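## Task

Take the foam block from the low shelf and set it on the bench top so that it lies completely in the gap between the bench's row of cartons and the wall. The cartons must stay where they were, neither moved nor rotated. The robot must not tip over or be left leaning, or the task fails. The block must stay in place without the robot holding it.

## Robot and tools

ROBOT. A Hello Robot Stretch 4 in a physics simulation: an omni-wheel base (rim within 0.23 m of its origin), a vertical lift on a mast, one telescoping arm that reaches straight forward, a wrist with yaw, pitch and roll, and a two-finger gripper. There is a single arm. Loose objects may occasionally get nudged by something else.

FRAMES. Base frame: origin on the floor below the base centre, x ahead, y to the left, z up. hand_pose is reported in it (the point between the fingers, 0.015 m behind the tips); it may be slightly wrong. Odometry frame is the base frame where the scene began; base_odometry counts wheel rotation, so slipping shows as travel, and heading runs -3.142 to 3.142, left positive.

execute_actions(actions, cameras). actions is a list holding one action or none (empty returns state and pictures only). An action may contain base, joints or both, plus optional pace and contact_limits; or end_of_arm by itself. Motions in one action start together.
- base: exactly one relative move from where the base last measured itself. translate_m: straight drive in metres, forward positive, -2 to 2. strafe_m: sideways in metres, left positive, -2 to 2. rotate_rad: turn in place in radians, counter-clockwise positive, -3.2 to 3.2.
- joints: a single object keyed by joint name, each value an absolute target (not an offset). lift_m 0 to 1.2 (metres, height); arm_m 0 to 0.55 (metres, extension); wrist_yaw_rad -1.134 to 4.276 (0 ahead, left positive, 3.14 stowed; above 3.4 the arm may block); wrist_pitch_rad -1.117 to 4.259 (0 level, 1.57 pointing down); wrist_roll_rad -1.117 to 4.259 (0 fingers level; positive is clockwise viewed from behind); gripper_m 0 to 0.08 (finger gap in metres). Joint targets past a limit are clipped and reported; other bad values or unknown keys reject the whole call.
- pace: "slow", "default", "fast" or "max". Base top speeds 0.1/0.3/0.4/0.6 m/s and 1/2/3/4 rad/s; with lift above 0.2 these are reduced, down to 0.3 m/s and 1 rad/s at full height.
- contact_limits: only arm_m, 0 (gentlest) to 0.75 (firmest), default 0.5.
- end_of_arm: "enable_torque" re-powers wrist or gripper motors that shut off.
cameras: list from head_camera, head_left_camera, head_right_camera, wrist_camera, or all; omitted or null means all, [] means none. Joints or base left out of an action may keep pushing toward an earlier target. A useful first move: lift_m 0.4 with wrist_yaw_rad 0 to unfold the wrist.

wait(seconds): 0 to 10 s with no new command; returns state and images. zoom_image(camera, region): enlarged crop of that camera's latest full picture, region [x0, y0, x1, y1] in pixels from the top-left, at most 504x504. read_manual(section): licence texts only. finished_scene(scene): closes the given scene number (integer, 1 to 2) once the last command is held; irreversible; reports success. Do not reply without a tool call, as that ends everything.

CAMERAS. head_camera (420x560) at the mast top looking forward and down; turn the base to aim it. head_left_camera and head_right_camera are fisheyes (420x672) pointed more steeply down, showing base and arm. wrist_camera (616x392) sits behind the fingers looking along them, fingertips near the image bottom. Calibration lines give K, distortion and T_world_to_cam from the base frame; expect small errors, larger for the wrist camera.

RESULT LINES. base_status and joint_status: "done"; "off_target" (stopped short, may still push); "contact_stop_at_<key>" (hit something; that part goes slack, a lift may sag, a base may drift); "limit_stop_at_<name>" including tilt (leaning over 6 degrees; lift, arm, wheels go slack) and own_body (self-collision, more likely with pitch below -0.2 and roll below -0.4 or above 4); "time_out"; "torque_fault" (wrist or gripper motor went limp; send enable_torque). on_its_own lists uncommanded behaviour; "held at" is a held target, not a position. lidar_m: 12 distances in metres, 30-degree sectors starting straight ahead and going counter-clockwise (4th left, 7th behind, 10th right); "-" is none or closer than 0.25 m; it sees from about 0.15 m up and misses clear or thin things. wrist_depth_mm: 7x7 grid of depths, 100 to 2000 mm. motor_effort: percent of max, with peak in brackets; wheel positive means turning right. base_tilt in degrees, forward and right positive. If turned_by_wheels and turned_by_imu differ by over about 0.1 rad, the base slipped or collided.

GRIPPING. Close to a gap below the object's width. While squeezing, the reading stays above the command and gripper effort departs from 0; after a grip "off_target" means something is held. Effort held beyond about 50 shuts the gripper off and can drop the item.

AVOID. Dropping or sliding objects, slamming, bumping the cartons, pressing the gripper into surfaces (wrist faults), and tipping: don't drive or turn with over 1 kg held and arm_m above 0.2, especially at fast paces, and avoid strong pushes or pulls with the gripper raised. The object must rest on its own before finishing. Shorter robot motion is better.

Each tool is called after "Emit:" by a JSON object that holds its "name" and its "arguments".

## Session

Emit:
{"name": "execute_actions", "arguments": {"actions": []}}

Scene clock: 0.00 s.
base_odometry: x=+0.000 y=+0.000 heading=+0.000 (m, m, rad; odometry frame)
turned_by_wheels: +0.000 (rad since the last result)
turned_by_imu: +0.000 (rad since the last result)
base_tilt: forward=+0.2 right=+0.3 (deg)
lidar_m: 1.40 1.45 1.31 1.37 1.40 1.91 2.68 1.23 0.88 0.81 1.81 1.85
base_status: not commanded
joint_positions: lift_m=+0.200 arm_m=+0.001 wrist_yaw_rad=+3.101 wrist_pitch_rad=-0.007 wrist_roll_rad=+0.000 gripper_m=+0.040
joint_status: not commanded
motor_effort: lift_m=+21 arm_m=+0 wrist_yaw_rad=+1 wrist_pitch_rad=-7 wrist_roll_rad=+0 gripper_m=+4 wheel_0=+0 wheel_1=-1 wheel_2=+0 (%)
hand_pose: x=-0.0369 y=+0.0959 z=+0.3795 quat_wxyz=(+0.020, +0.003, +0.000, +1.000) (m; base frame)
wrist_depth_mm: 138 140 - - - - - / - 140 - - - - 1576 / - 133 224 - - - 1576 / 112 140 281 - - - 1618 / 139 - - - - - 1708 / 1397 1499 1464 1430 1336 1336 1308 / 1042 111 115 931 102 960 904
pictures: head_camera, head_left_camera, head_right_camera, wrist_camera
camera_calibration (this result's frames):
wrist_camera: T_world_to_cam=[[0.0706193, 0.996976, -0.0324397, -0.0819925], [-0.0198103, -0.0311127, -0.99932, 0.445581], [-0.997307, 0.0712139, 0.0175532, 0.104549], [0, 0, 0, 1]] pos_world=[0.118885, 0.0881625, 0.440783]
Images, in order (width x height): head_camera 420x560, head_left_camera 420x672, head_right_camera 420x672, wrist_camera 616x392.

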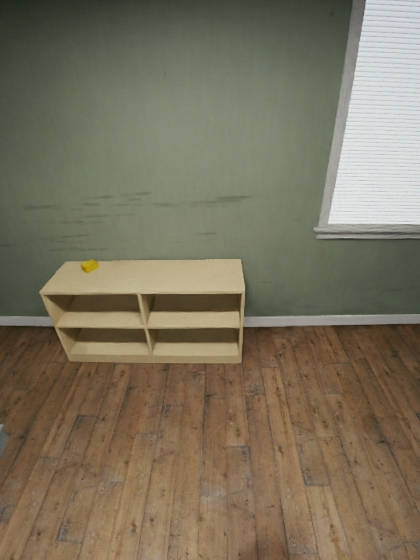

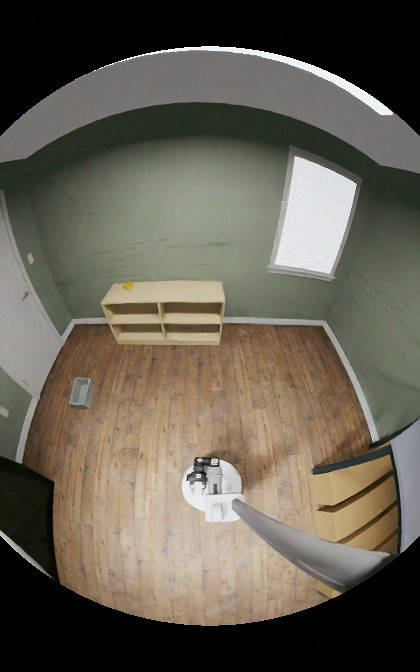

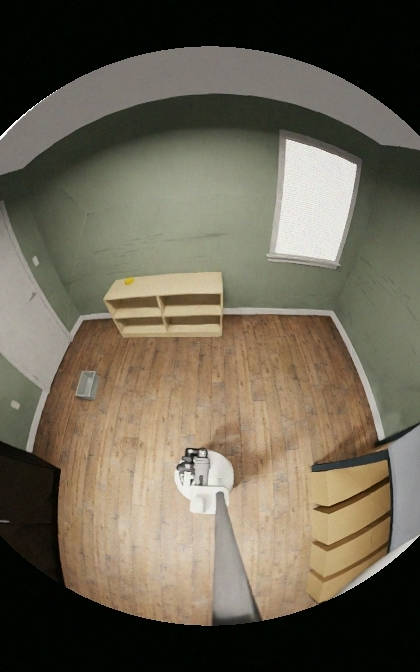

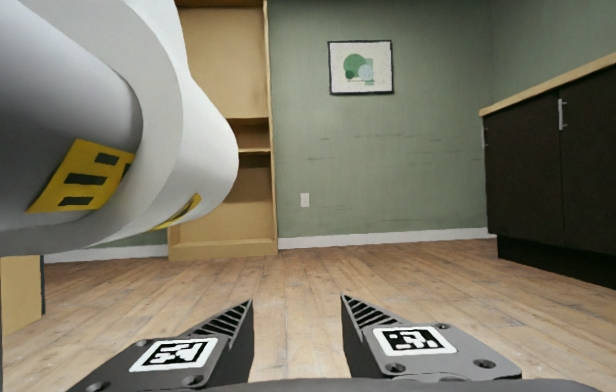

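Emit:
{"name": "zoom_image", "arguments": {"camera": "head_camera", "region": [30, 245, 150, 305]}}

Emit:
{"name": "zoom_image", "arguments": {"camera": "head_camera", "region": [30, 250, 260, 370]}}

Region (30, 245, 150, 305) of head_camera's 420x560 image, scaled by 4.200, with more detail than that image has.

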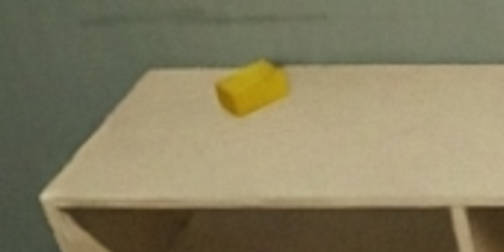

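Region (30, 250, 260, 370) of head_camera's 420x560 image, scaled by 2.191, with more detail than that image has; it fills the top 263 rows of this view, and the rest is white.

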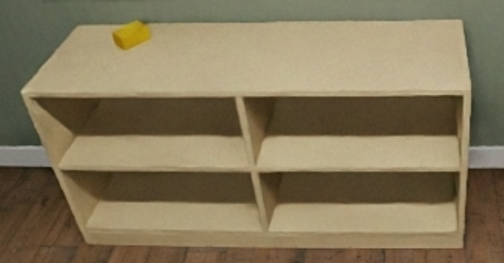

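Emit:
{"name": "execute_actions", "arguments": {"actions": [{"base":{"rotate_rad":0.65},"joints":{"lift_m":0.4,"wrist_yaw_rad":1.8,"gripper_m":0.08},"pace":"max"}], "cameras": []}}

Emit:
{"name": "execute_actions", "arguments": {"actions": [{"base":{"translate_m":1.34},"joints":{"lift_m":0.76,"wrist_yaw_rad":-1.13,"wrist_pitch_rad":0.6,"arm_m":0.36},"pace":"max"}]}}

Scene clock: 3.00 s.
base_odometry: x=+0.000 y=+0.000 heading=+0.650 (m, m, rad; odometry frame)
turned_by_wheels: +0.650 (rad since the last result)
turned_by_imu: +0.651 (rad since the last result)
base_tilt: forward=+0.1 right=+0.4 (deg)
lidar_m: 1.51 1.33 1.36 1.46 2.17 2.65 1.11 0.87 0.83 1.90 1.80 1.38
base_status: done
joint_positions: lift_m=+0.400 arm_m=+0.001 wrist_yaw_rad=+1.800 wrist_pitch_rad=-0.007 wrist_roll_rad=+0.000 gripper_m=+0.080
joint_status: all done
motor_effort: lift_m=+22(26) arm_m=-1(0) wrist_yaw_rad=-1(3) wrist_pitch_rad=-6(7) wrist_roll_rad=+1(0) gripper_m=+4(3) wheel_0=+1(8) wheel_1=+3(9) wheel_2=+2(11) (%)
hand_pose: x=+0.2088 y=+0.2270 z=+0.5796 quat_wxyz=(+0.621, +0.003, -0.002, +0.783) (m; base frame)
wrist_depth_mm: - - - - - 1661 1464 / - - - - - 1661 1464 / - - - 1808 1366 1138 1397 / - - - 1708 1366 1118 1397 / - - - 1756 1397 1118 1397 / - - - 1756 1308 1118 1397 / 1618 110 1308 1430 707 - -
pictures: none
No camera images: the call's "cameras" was empty. Leave "cameras" out to get every camera's image.

Scene clock: 6.97 s.
base_odometry: x=+1.066 y=+0.812 heading=+0.651 (m, m, rad; odometry frame)
turned_by_wheels: +0.000 (rad since the last result)
turned_by_imu: -0.002 (rad since the last result)
base_tilt: forward=+0.2 right=+0.3 (deg)
lidar_m: 0.38 1.14 1.11 0.43 0.61 3.84 2.12 1.96 0.97 0.44 0.33 0.30
base_status: done
joint_positions: lift_m=+0.760 arm_m=+0.358 wrist_yaw_rad=-1.130 wrist_pitch_rad=+0.602 wrist_roll_rad=+0.000 gripper_m=+0.080
joint_status: all done
motor_effort: lift_m=+21(25) arm_m=+9(11) wrist_yaw_rad=+0(6) wrist_pitch_rad=-6(3) wrist_roll_rad=+0(2) gripper_m=+3(4) wheel_0=+0(7) wheel_1=-1(8) wheel_2=+2(15) (%)
hand_pose: x=+0.5251 y=-0.1958 z=+0.8177 quat_wxyz=(+0.807, +0.159, +0.250, -0.511) (m; base frame)
wrist_depth_mm: 206 226 252 285 327 384 462 / 218 241 271 309 359 433 535 / 232 258 293 338 402 488 627 / 249 278 319 375 452 549 569 / 266 303 351 418 469 477 473 / 287 324 382 410 343 407 404 / 298 110 349 355 226 - -
pictures: head_camera, head_left_camera, head_right_camera, wrist_camera
camera_calibration (this result's frames):
wrist_camera: T_world_to_cam=[[-0.92205, -0.386965, -0.00903405, 0.414449], [-0.208715, 0.516705, -0.830334, 0.953807], [0.325978, -0.763724, -0.557193, 0.289755], [0, 0, 0, 1]] pos_world=[0.486763, -0.111167, 0.957171]
Images, in order (width x height): head_camera 420x560, head_left_camera 420x672, head_right_camera 420x672, wrist_camera 616x392.

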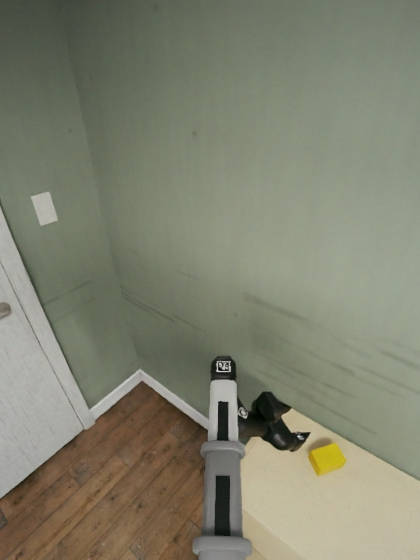

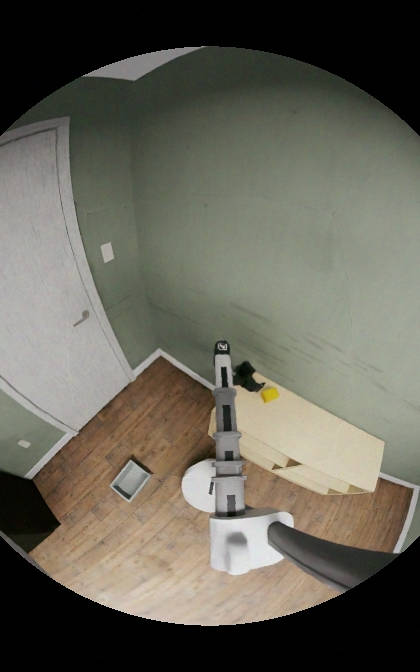

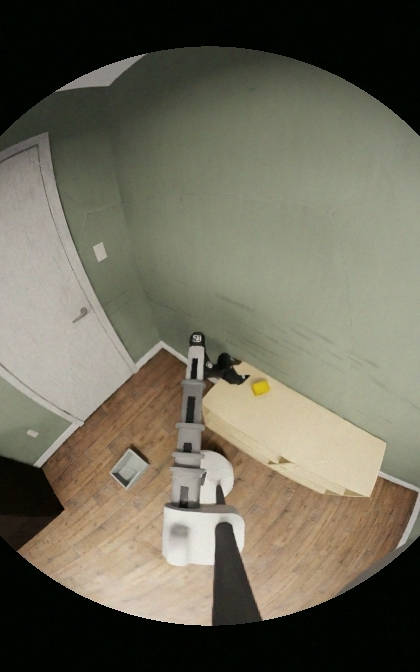

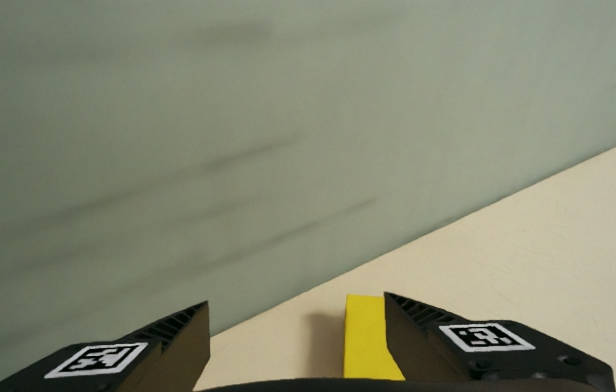

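Emit:
{"name": "zoom_image", "arguments": {"camera": "head_camera", "region": [250, 390, 370, 490]}}

Emit:
{"name": "zoom_image", "arguments": {"camera": "wrist_camera", "region": [190, 270, 450, 392]}}

Region (250, 390, 370, 490) of head_camera's 420x560 image, scaled by 4.200, with more detail than that image has.

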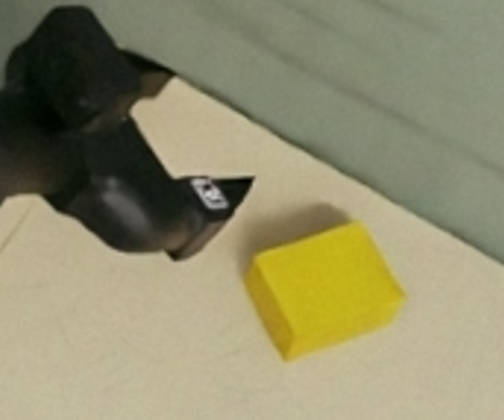

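Region (190, 270, 450, 392) of wrist_camera's 616x392 image, scaled by 1.938; it fills the top 236 rows of this view, and the rest is white.

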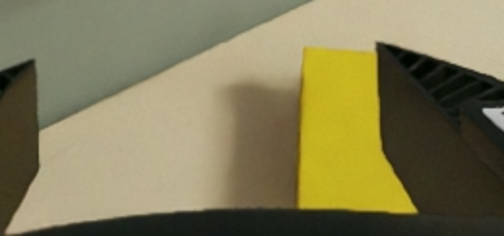

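Emit:
{"name": "execute_actions", "arguments": {"actions": [{"base":{"rotate_rad":-0.222},"joints":{"lift_m":0.66,"wrist_yaw_rad":-1.08,"arm_m":0.381},"pace":"fast"}], "cameras": ["wrist_camera","head_camera"]}}

Scene clock: 9.43 s.
base_odometry: x=+1.066 y=+0.812 heading=+0.428 (m, m, rad; odometry frame)
turned_by_wheels: -0.222 (rad since the last result)
turned_by_imu: -0.222 (rad since the last result)
base_tilt: forward=+0.1 right=+0.4 (deg)
lidar_m: 0.34 0.44 1.11 0.45 0.51 1.51 2.69 1.99 2.54 0.54 0.36 0.31
base_status: done
joint_positions: lift_m=+0.660 arm_m=+0.379 wrist_yaw_rad=-1.080 wrist_pitch_rad=+0.602 wrist_roll_rad=+0.000 gripper_m=+0.080
joint_status: all done
motor_effort: lift_m=+18(21) arm_m=+9(8) wrist_yaw_rad=+0(3) wrist_pitch_rad=-6(7) wrist_roll_rad=-1(1) gripper_m=+2(2) wheel_0=-1(7) wheel_1=-1(7) wheel_2=+1(9) (%)
hand_pose: x=+0.5558 y=-0.1958 z=+0.7180 quat_wxyz=(+0.819, +0.152, +0.254, -0.491) (m; base frame)
wrist_depth_mm: 163 185 213 254 312 407 580 / 172 195 228 274 345 462 640 / 181 207 246 300 389 492 512 / 192 222 266 332 402 407 404 / 204 239 290 338 338 334 334 / 218 253 285 289 278 286 286 / 221 110 204 209 198 - -
pictures: head_camera, wrist_camera
camera_calibration (this result's frames):
wrist_camera: T_world_to_cam=[[-0.901654, -0.432363, -0.00903301, 0.421613], [-0.234177, 0.505702, -0.830318, 0.889354], [0.363567, -0.746544, -0.557217, 0.206698], [0, 0, 0, 1]] pos_world=[0.513267, -0.113149, 0.85743]
Images, in order (width x height): head_camera 420x560, wrist_camera 616x392.

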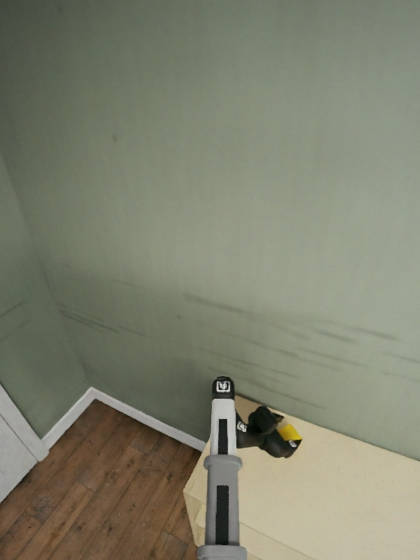

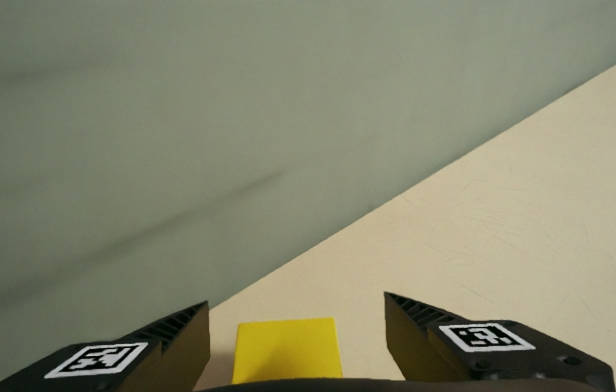

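Emit:
{"name": "execute_actions", "arguments": {"actions": [{"joints":{"lift_m":0.592,"arm_m":0.388},"pace":"fast"}], "cameras": ["wrist_camera"]}}

Scene clock: 10.97 s.
base_odometry: x=+1.066 y=+0.812 heading=+0.428 (m, m, rad; odometry frame)
turned_by_wheels: +0.000 (rad since the last result)
turned_by_imu: +0.000 (rad since the last result)
base_tilt: forward=+0.1 right=+0.3 (deg)
lidar_m: 0.34 0.42 1.11 0.45 0.50 1.54 2.69 1.98 2.56 0.54 0.35 0.32
base_status: not commanded
joint_positions: lift_m=+0.592 arm_m=+0.386 wrist_yaw_rad=-1.080 wrist_pitch_rad=+0.602 wrist_roll_rad=+0.000 gripper_m=+0.080
joint_status: all done
motor_effort: lift_m=+18(19) arm_m=+10(10) wrist_yaw_rad=-1(1) wrist_pitch_rad=-7(5) wrist_roll_rad=+1(0) gripper_m=+2(2) wheel_0=-1(1) wheel_1=-1(1) wheel_2=+1(1) (%)
hand_pose: x=+0.5628 y=-0.1958 z=+0.6500 quat_wxyz=(+0.819, +0.152, +0.254, -0.491) (m; base frame)
wrist_depth_mm: 158 179 207 245 303 394 554 / 166 189 221 266 336 439 496 / 176 202 238 290 353 370 364 / 186 216 257 296 293 291 289 / 198 229 244 179 241 241 240 / 205 208 159 152 161 205 204 / 188 110 136 134 134 - -
pictures: wrist_camera
camera_calibration (this result's frames):
wrist_camera: T_world_to_cam=[[-0.901667, -0.432337, -0.00903294, 0.427322], [-0.234162, 0.505708, -0.830318, 0.834549], [0.363545, -0.746555, -0.557217, 0.166288], [0, 0, 0, 1]] pos_world=[0.520269, -0.113148, 0.789459]
Images, in order (width x height): wrist_camera 616x392.

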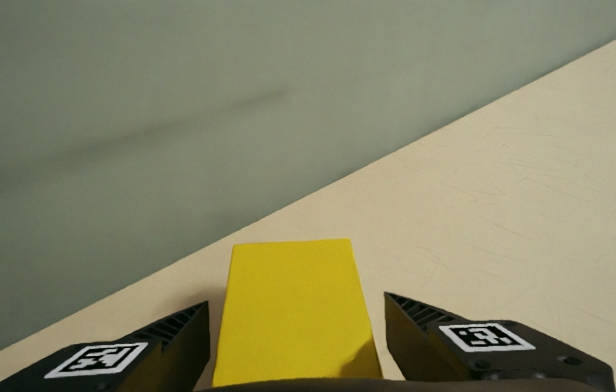

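Emit:
{"name": "execute_actions", "arguments": {"actions": [{"joints":{"gripper_m":0.045}}], "cameras": []}}

Emit:
{"name": "execute_actions", "arguments": {"actions": [{"joints":{"lift_m":0.66,"arm_m":0.25},"pace":"fast"}], "cameras": ["wrist_camera"]}}

Scene clock: 12.17 s.
base_odometry: x=+1.066 y=+0.812 heading=+0.428 (m, m, rad; odometry frame)
turned_by_wheels: +0.000 (rad since the last result)
turned_by_imu: +0.000 (rad since the last result)
base_tilt: forward=+0.1 right=+0.3 (deg)
lidar_m: 0.33 0.42 1.12 0.44 0.53 1.51 2.70 1.98 2.55 0.53 0.37 0.31
base_status: not commanded
joint_positions: lift_m=+0.592 arm_m=+0.386 wrist_yaw_rad=-1.080 wrist_pitch_rad=+0.602 wrist_roll_rad=+0.000 gripper_m=+0.058
joint_status: gripper_m off_target (ended at +0.058, target +0.045)
on_its_own: gripper_m is held at +0.053, not at your +0.045, by its contact guard: the fingers met something
motor_effort: lift_m=+18(18) arm_m=+9(9) wrist_yaw_rad=-1(0) wrist_pitch_rad=-5(6) wrist_roll_rad=+0(1) gripper_m=-36(36) wheel_0=+0(1) wheel_1=-1(1) wheel_2=+1(1) (%)
hand_pose: x=+0.5628 y=-0.1958 z=+0.6500 quat_wxyz=(+0.819, +0.152, +0.254, -0.491) (m; base frame)
wrist_depth_mm: 158 179 206 246 303 394 559 / 166 189 221 266 334 439 496 / 176 202 237 291 353 368 366 / 186 215 257 294 294 291 290 / 197 229 244 179 241 240 239 / 205 208 157 152 151 205 205 / 187 107 129 134 128 - 183
pictures: none
No camera images: the call's "cameras" was empty. Leave "cameras" out to get every camera's image.

Scene clock: 13.40 s.
base_odometry: x=+1.066 y=+0.812 heading=+0.428 (m, m, rad; odometry frame)
turned_by_wheels: +0.000 (rad since the last result)
turned_by_imu: +0.000 (rad since the last result)
base_tilt: forward=+0.2 right=+0.4 (deg)
lidar_m: 0.31 0.45 1.12 0.44 0.52 1.54 2.69 1.98 2.55 0.56 0.36 0.30
base_status: not commanded
joint_positions: lift_m=+0.660 arm_m=+0.252 wrist_yaw_rad=-1.080 wrist_pitch_rad=+0.602 wrist_roll_rad=+0.000 gripper_m=+0.058
joint_status: all done
on_its_own: gripper_m is held at +0.053, not at your +0.045, by its contact guard: the fingers met something
motor_effort: lift_m=+23(26) arm_m=-9(11) wrist_yaw_rad=+1(1) wrist_pitch_rad=-6(8) wrist_roll_rad=+1(0) gripper_m=-35(36) wheel_0=+0(0) wheel_1=-1(1) wheel_2=+1(1) (%)
hand_pose: x=+0.4280 y=-0.1958 z=+0.7175 quat_wxyz=(+0.819, +0.153, +0.254, -0.491) (m; base frame)
wrist_depth_mm: 255 289 334 394 488 627 904 / 267 304 357 430 539 647 691 / 282 325 382 469 517 517 508 / 298 347 397 413 407 407 404 / 317 342 342 178 336 336 334 / 293 291 157 152 151 285 286 / 260 107 129 134 128 - 256
pictures: wrist_camera
camera_calibration (this result's frames):
wrist_camera: T_world_to_cam=[[-0.901757, -0.432149, -0.00902579, 0.306468], [-0.234118, 0.505869, -0.830232, 0.858994], [0.36335, -0.746555, -0.557345, 0.253105], [0, 0, 0, 1]] pos_world=[0.3855, -0.113142, 0.856997]
Images, in order (width x height): wrist_camera 616x392.

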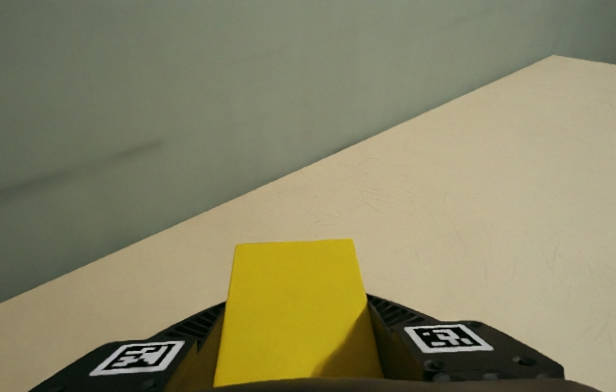

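Emit:
{"name": "execute_actions", "arguments": {"actions": [{"base":{"rotate_rad":-2.30},"joints":{"arm_m":0.03},"pace":"max"}], "cameras": ["head_camera","head_right_camera"]}}

Scene clock: 16.03 s.
base_odometry: x=+1.066 y=+0.812 heading=-1.871 (m, m, rad; odometry frame)
turned_by_wheels: -2.300 (rad since the last result)
turned_by_imu: -2.298 (rad since the last result)
base_tilt: forward=+0.1 right=+0.2 (deg)
lidar_m: 1.99 0.80 0.43 0.33 0.33 0.38 1.14 0.61 0.45 1.45 3.79 2.01
base_status: done
joint_positions: lift_m=+0.660 arm_m=+0.032 wrist_yaw_rad=-1.080 wrist_pitch_rad=+0.602 wrist_roll_rad=+0.000 gripper_m=+0.058
joint_status: all done
on_its_own: gripper_m is held at +0.053, not at your +0.045, by its contact guard: the fingers met something
motor_effort: lift_m=+22(23) arm_m=-9(9) wrist_yaw_rad=+0(2) wrist_pitch_rad=-6(7) wrist_roll_rad=-1(2) gripper_m=-36(37) wheel_0=+2(8) wheel_1=+1(10) wheel_2=+1(9) (%)
hand_pose: x=+0.2081 y=-0.1958 z=+0.7176 quat_wxyz=(+0.819, +0.152, +0.254, -0.491) (m; base frame)
wrist_depth_mm: - - - - - 1921 1182 / 1921 - - - - 1921 1160 / 1808 1921 1863 1863 1863 1756 1229 / 1499 1464 1499 1464 1430 1430 1336 / 1205 1205 1205 179 1205 1182 1182 / 1042 1025 157 152 151 1008 1008 / 917 107 129 134 128 - 917
pictures: head_camera, head_right_camera
Images, in order (width x height): head_camera 420x560, head_right_camera 420x672.

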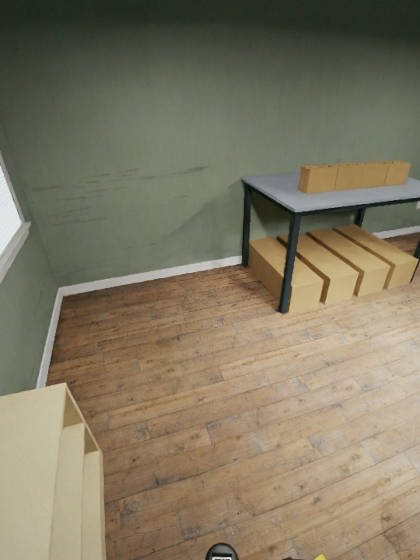

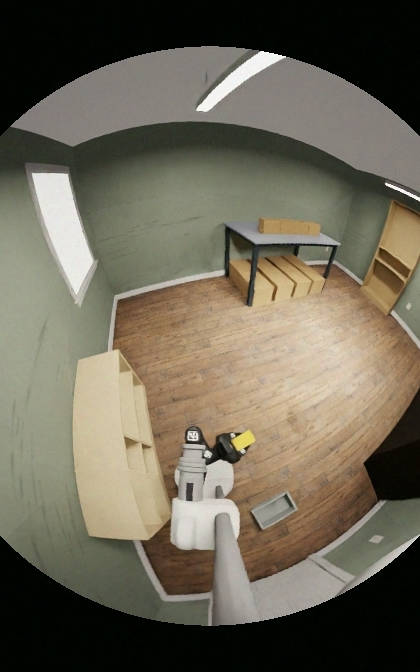

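Emit:
{"name": "execute_actions", "arguments": {"actions": [{"base":{"translate_m":2.0},"joints":{"lift_m":0.99,"wrist_yaw_rad":0},"pace":"max"}], "cameras": ["head_camera","head_right_camera"]}}

Scene clock: 22.30 s.
base_odometry: x=+0.475 y=-1.099 heading=-1.871 (m, m, rad; odometry frame)
turned_by_wheels: +0.000 (rad since the last result)
turned_by_imu: -0.004 (rad since the last result)
base_tilt: forward=+0.1 right=+0.3 (deg)
lidar_m: 0.67 0.67 0.75 1.19 1.36 1.39 1.78 2.43 2.70 0.38 0.38 0.43
base_status: done
joint_positions: lift_m=+0.990 arm_m=+0.032 wrist_yaw_rad=+0.000 wrist_pitch_rad=+0.602 wrist_roll_rad=+0.000 gripper_m=+0.058
joint_status: all done
on_its_own: gripper_m is held at +0.053, not at your +0.045, by its contact guard: the fingers met something
motor_effort: lift_m=+21(25) arm_m=-8(9) wrist_yaw_rad=+1(5) wrist_pitch_rad=-7(8) wrist_roll_rad=+0(0) gripper_m=-37(35) wheel_0=+2(8) wheel_1=+1(7) wheel_2=+0(14) (%)
hand_pose: x=+0.3777 y=-0.0874 z=+1.0477 quat_wxyz=(+0.955, +0.000, +0.297, +0.000) (m; base frame)
wrist_depth_mm: 357 384 413 452 492 544 615 / 382 410 445 488 544 603 668 / 407 442 484 535 564 564 564 / 439 480 535 591 473 449 445 / 477 525 569 179 597 373 370 / 517 580 157 152 151 334 315 / 564 107 129 134 128 - 283
pictures: head_camera, head_right_camera
Images, in order (width x height): head_camera 420x560, head_right_camera 420x672.

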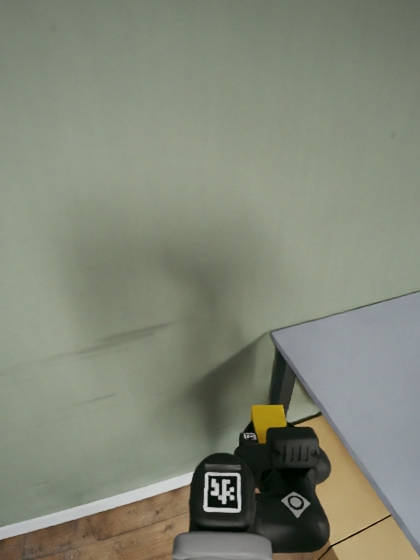

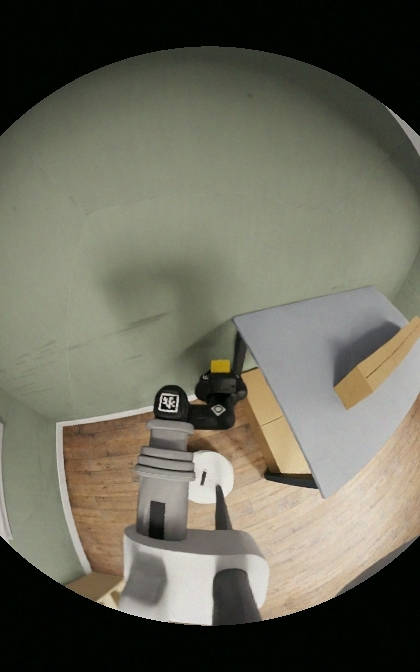

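Emit:
{"name": "execute_actions", "arguments": {"actions": [{"base":{"rotate_rad":-0.67},"joints":{"arm_m":0.18},"pace":"fast"}], "cameras": ["head_camera","wrist_camera"]}}

Scene clock: 24.53 s.
base_odometry: x=+0.475 y=-1.099 heading=-2.541 (m, m, rad; odometry frame)
turned_by_wheels: -0.670 (rad since the last result)
turned_by_imu: -0.669 (rad since the last result)
base_tilt: forward=+0.1 right=+0.3 (deg)
lidar_m: 0.40 0.60 0.65 0.71 1.00 1.35 1.38 1.48 2.25 2.55 0.40 0.38
base_status: done
joint_positions: lift_m=+0.990 arm_m=+0.178 wrist_yaw_rad=+0.000 wrist_pitch_rad=+0.602 wrist_roll_rad=+0.000 gripper_m=+0.058
joint_status: all done
on_its_own: gripper_m is held at +0.053, not at your +0.045, by its contact guard: the fingers met something
motor_effort: lift_m=+21(21) arm_m=+9(10) wrist_yaw_rad=-1(1) wrist_pitch_rad=-7(5) wrist_roll_rad=-1(0) gripper_m=-36(37) wheel_0=+3(6) wheel_1=+2(5) wheel_2=+1(8) (%)
hand_pose: x=+0.5246 y=-0.0874 z=+1.0477 quat_wxyz=(+0.955, +0.000, +0.297, +0.000) (m; base frame)
wrist_depth_mm: 473 569 723 1008 1229 1182 392 / 488 591 732 788 778 759 240 / 508 569 580 580 574 539 223 / 466 459 455 455 449 413 238 / 384 379 375 179 373 293 258 / 325 324 157 152 151 306 282 / 290 107 129 134 128 - 282
pictures: head_camera, wrist_camera
camera_calibration (this result's frames):
wrist_camera: T_world_to_cam=[[-0.0434876, -0.999013, -0.00901972, -0.0563782], [-0.556652, 0.0317264, -0.83014, 1.22856], [0.829607, -0.03108, -0.557482, 0.301035], [0, 0, 0, 1]] pos_world=[0.431689, -0.0859443, 1.18719]
Images, in order (width x height): head_camera 420x560, wrist_camera 616x392.

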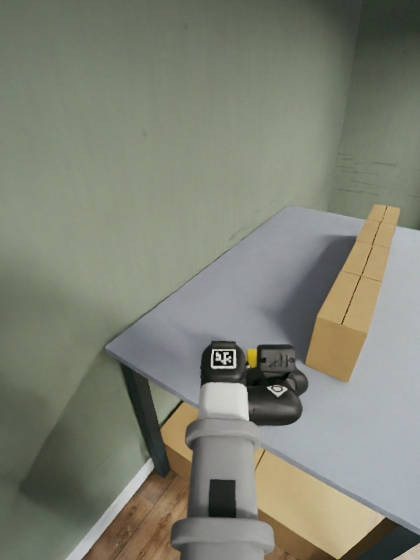

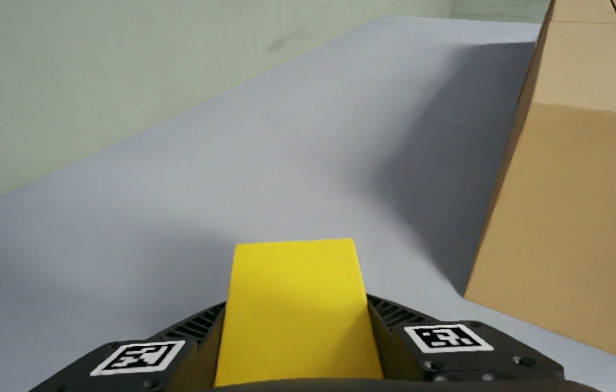

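Emit:
{"name": "execute_actions", "arguments": {"actions": [{"joints":{"arm_m":0.545,"lift_m":0.922},"pace":"fast"}], "cameras": ["wrist_camera","head_camera"]}}

Scene clock: 26.63 s.
base_odometry: x=+0.475 y=-1.099 heading=-2.541 (m, m, rad; odometry frame)
turned_by_wheels: +0.000 (rad since the last result)
turned_by_imu: +0.001 (rad since the last result)
base_tilt: forward=+0.1 right=+0.2 (deg)
lidar_m: 0.42 0.58 0.66 0.69 0.98 1.35 1.40 1.46 2.31 2.55 0.40 0.38
base_status: not commanded
joint_positions: lift_m=+0.922 arm_m=+0.543 wrist_yaw_rad=+0.000 wrist_pitch_rad=+0.602 wrist_roll_rad=+0.000 gripper_m=+0.058
joint_status: all done
on_its_own: gripper_m is held at +0.053, not at your +0.045, by its contact guard: the fingers met something
motor_effort: lift_m=+18(20) arm_m=+9(13) wrist_yaw_rad=+0(1) wrist_pitch_rad=-6(7) wrist_roll_rad=+1(0) gripper_m=-35(36) wheel_0=+3(3) wheel_1=+2(2) wheel_2=+1(1) (%)
hand_pose: x=+0.8896 y=-0.0874 z=+0.9799 quat_wxyz=(+0.955, +0.000, +0.297, +0.000) (m; base frame)
wrist_depth_mm: 304 368 469 647 854 866 842 / 317 384 496 585 574 564 559 / 327 394 433 424 424 415 413 / 330 343 338 336 332 330 327 / 283 281 278 179 274 273 273 / 241 238 157 152 151 233 233 / 214 107 129 134 128 - 208
pictures: head_camera, wrist_camera
camera_calibration (this result's frames):
wrist_camera: T_world_to_cam=[[-0.0433747, -0.999018, -0.00902032, -0.0411974], [-0.55665, 0.0316638, -0.830143, 1.37547], [0.829614, -0.030986, -0.557477, -0.0395466], [0, 0, 0, 1]] pos_world=[0.796679, -0.085935, 1.11942]
Images, in order (width x height): head_camera 420x560, wrist_camera 616x392.

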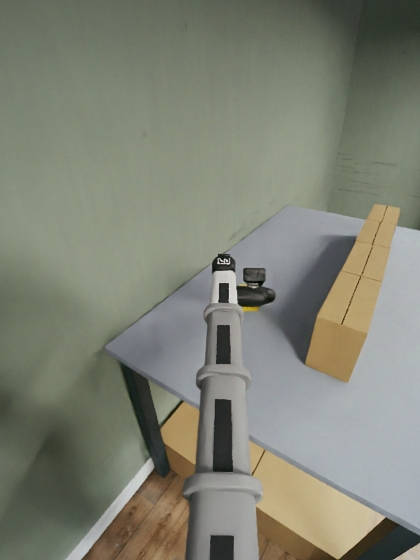

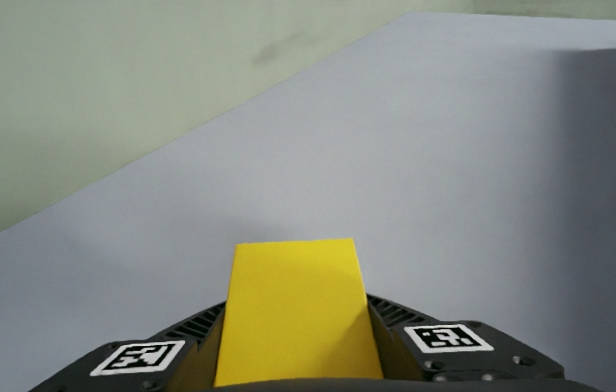

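Emit:
{"name": "execute_actions", "arguments": {"actions": [{"joints":{"lift_m":0.900}}], "cameras": []}}

Emit:
{"name": "execute_actions", "arguments": {"actions": [{"joints":{"gripper_m":0.08}}], "cameras": []}}

Emit:
{"name": "execute_actions", "arguments": {"actions": [{"joints":{"lift_m":0.96,"arm_m":0.42},"pace":"fast"}]}}

Scene clock: 27.70 s.
base_odometry: x=+0.475 y=-1.099 heading=-2.541 (m, m, rad; odometry frame)
turned_by_wheels: +0.000 (rad since the last result)
turned_by_imu: +0.000 (rad since the last result)
base_tilt: forward=+0.1 right=+0.4 (deg)
lidar_m: 0.41 0.59 0.67 0.71 1.00 1.36 1.36 1.51 2.27 2.51 0.41 0.38
base_status: not commanded
joint_positions: lift_m=+0.900 arm_m=+0.543 wrist_yaw_rad=+0.000 wrist_pitch_rad=+0.602 wrist_roll_rad=+0.000 gripper_m=+0.058
joint_status: all done
on_its_own: gripper_m is held at +0.053, not at your +0.045, by its contact guard: the fingers met something
motor_effort: lift_m=+18(18) arm_m=+9(9) wrist_yaw_rad=-1(0) wrist_pitch_rad=-7(6) wrist_roll_rad=+1(1) gripper_m=-36(34) wheel_0=+3(3) wheel_1=+2(2) wheel_2=+1(1) (%)
hand_pose: x=+0.8896 y=-0.0874 z=+0.9579 quat_wxyz=(+0.955, +0.000, +0.297, +0.000) (m; base frame)
wrist_depth_mm: 306 370 469 654 798 778 750 / 315 384 477 517 512 504 492 / 325 375 382 379 375 370 366 / 306 303 301 300 296 294 291 / 252 249 247 179 244 242 242 / 213 212 157 152 151 207 206 / 190 107 129 134 128 - 185
pictures: none
No camera images: the call's "cameras" was empty. Leave "cameras" out to get every camera's image.

Scene clock: 28.63 s.
base_odometry: x=+0.475 y=-1.099 heading=-2.541 (m, m, rad; odometry frame)
turned_by_wheels: +0.000 (rad since the last result)
turned_by_imu: +0.000 (rad since the last result)
base_tilt: forward=+0.1 right=+0.3 (deg)
lidar_m: 0.41 0.60 0.66 0.71 1.02 1.34 1.36 1.49 2.28 2.54 0.39 0.37
base_status: not commanded
joint_positions: lift_m=+0.900 arm_m=+0.543 wrist_yaw_rad=+0.000 wrist_pitch_rad=+0.602 wrist_roll_rad=+0.000 gripper_m=+0.080
joint_status: all done
motor_effort: lift_m=+18(18) arm_m=+9(9) wrist_yaw_rad=+1(1) wrist_pitch_rad=-6(7) wrist_roll_rad=-1(1) gripper_m=+4(36) wheel_0=+3(3) wheel_1=+2(2) wheel_2=+1(1) (%)
hand_pose: x=+0.8896 y=-0.0874 z=+0.9579 quat_wxyz=(+0.955, +0.000, +0.297, +0.000) (m; base frame)
wrist_depth_mm: 304 370 473 647 809 778 750 / 315 384 477 525 512 504 496 / 327 373 387 379 377 370 368 / 306 304 300 298 296 294 291 / 252 250 248 182 245 243 242 / 214 212 163 155 162 208 207 / 192 110 139 137 135 - -
pictures: none
No camera images: the call's "cameras" was empty. Leave "cameras" out to get every camera's image.

Scene clock: 29.83 s.
base_odometry: x=+0.475 y=-1.099 heading=-2.541 (m, m, rad; odometry frame)
turned_by_wheels: +0.000 (rad since the last result)
turned_by_imu: +0.000 (rad since the last result)
base_tilt: forward=+0.1 right=+0.3 (deg)
lidar_m: 0.39 0.61 0.66 0.70 1.00 1.34 1.39 1.49 2.29 2.54 0.39 0.37
base_status: not commanded
joint_positions: lift_m=+0.960 arm_m=+0.422 wrist_yaw_rad=+0.000 wrist_pitch_rad=+0.602 wrist_roll_rad=+0.000 gripper_m=+0.080
joint_status: all done
motor_effort: lift_m=+23(25) arm_m=-9(9) wrist_yaw_rad=+1(0) wrist_pitch_rad=-6(5) wrist_roll_rad=+0(2) gripper_m=+2(3) wheel_0=+3(3) wheel_1=+2(2) wheel_2=+1(1) (%)
hand_pose: x=+0.7678 y=-0.0874 z=+1.0176 quat_wxyz=(+0.955, +0.000, +0.297, +0.000) (m; base frame)
wrist_depth_mm: 359 436 554 768 1008 1042 1025 / 373 455 585 699 691 683 661 / 389 466 517 508 504 496 496 / 389 407 404 399 397 394 392 / 338 336 330 267 327 325 325 / 289 286 276 265 272 278 278 / 257 110 239 249 195 - -
pictures: head_camera, head_left_camera, head_right_camera, wrist_camera
camera_calibration (this result's frames):
wrist_camera: T_world_to_cam=[[-0.0437777, -0.999001, -0.00902759, -0.045892], [-0.556508, 0.0318895, -0.83023, 1.33893], [0.829688, -0.0313216, -0.557348, 0.0822321], [0, 0, 0, 1]] pos_world=[0.674889, -0.0859683, 1.15704]
Images, in order (width x height): head_camera 420x560, head_left_camera 420x672, head_right_camera 420x672, wrist_camera 616x392.

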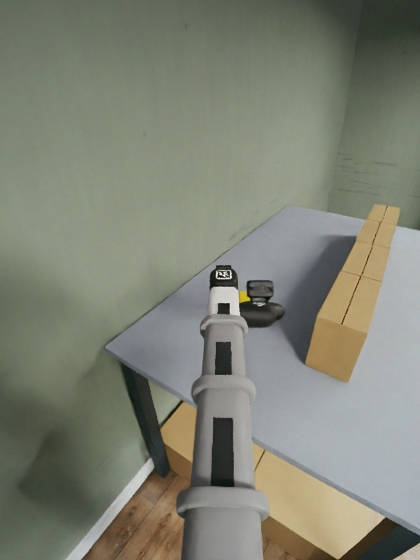

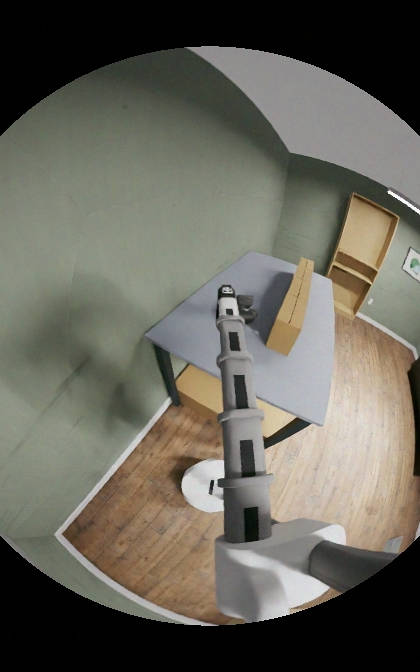

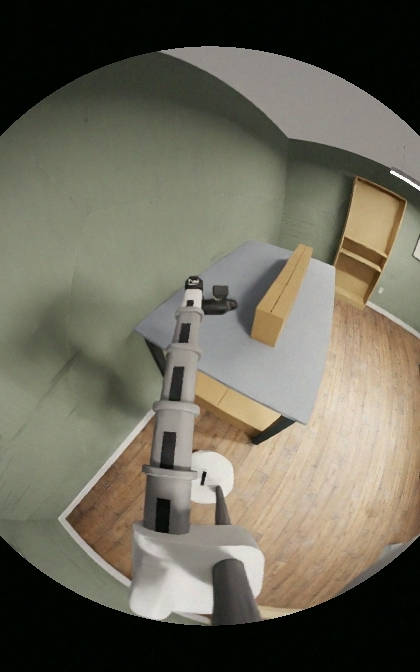

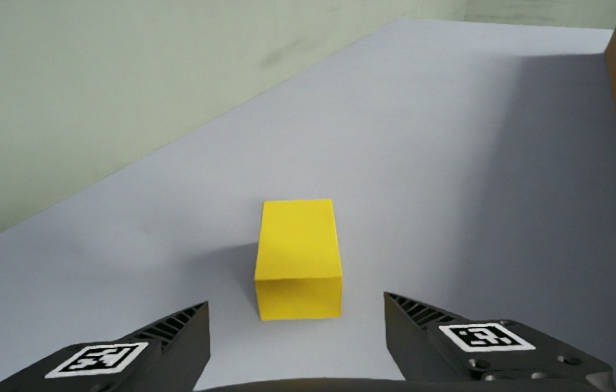

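Emit:
{"name": "finished_scene", "arguments": {"scene": 2}}

The scene is finished: the task was done.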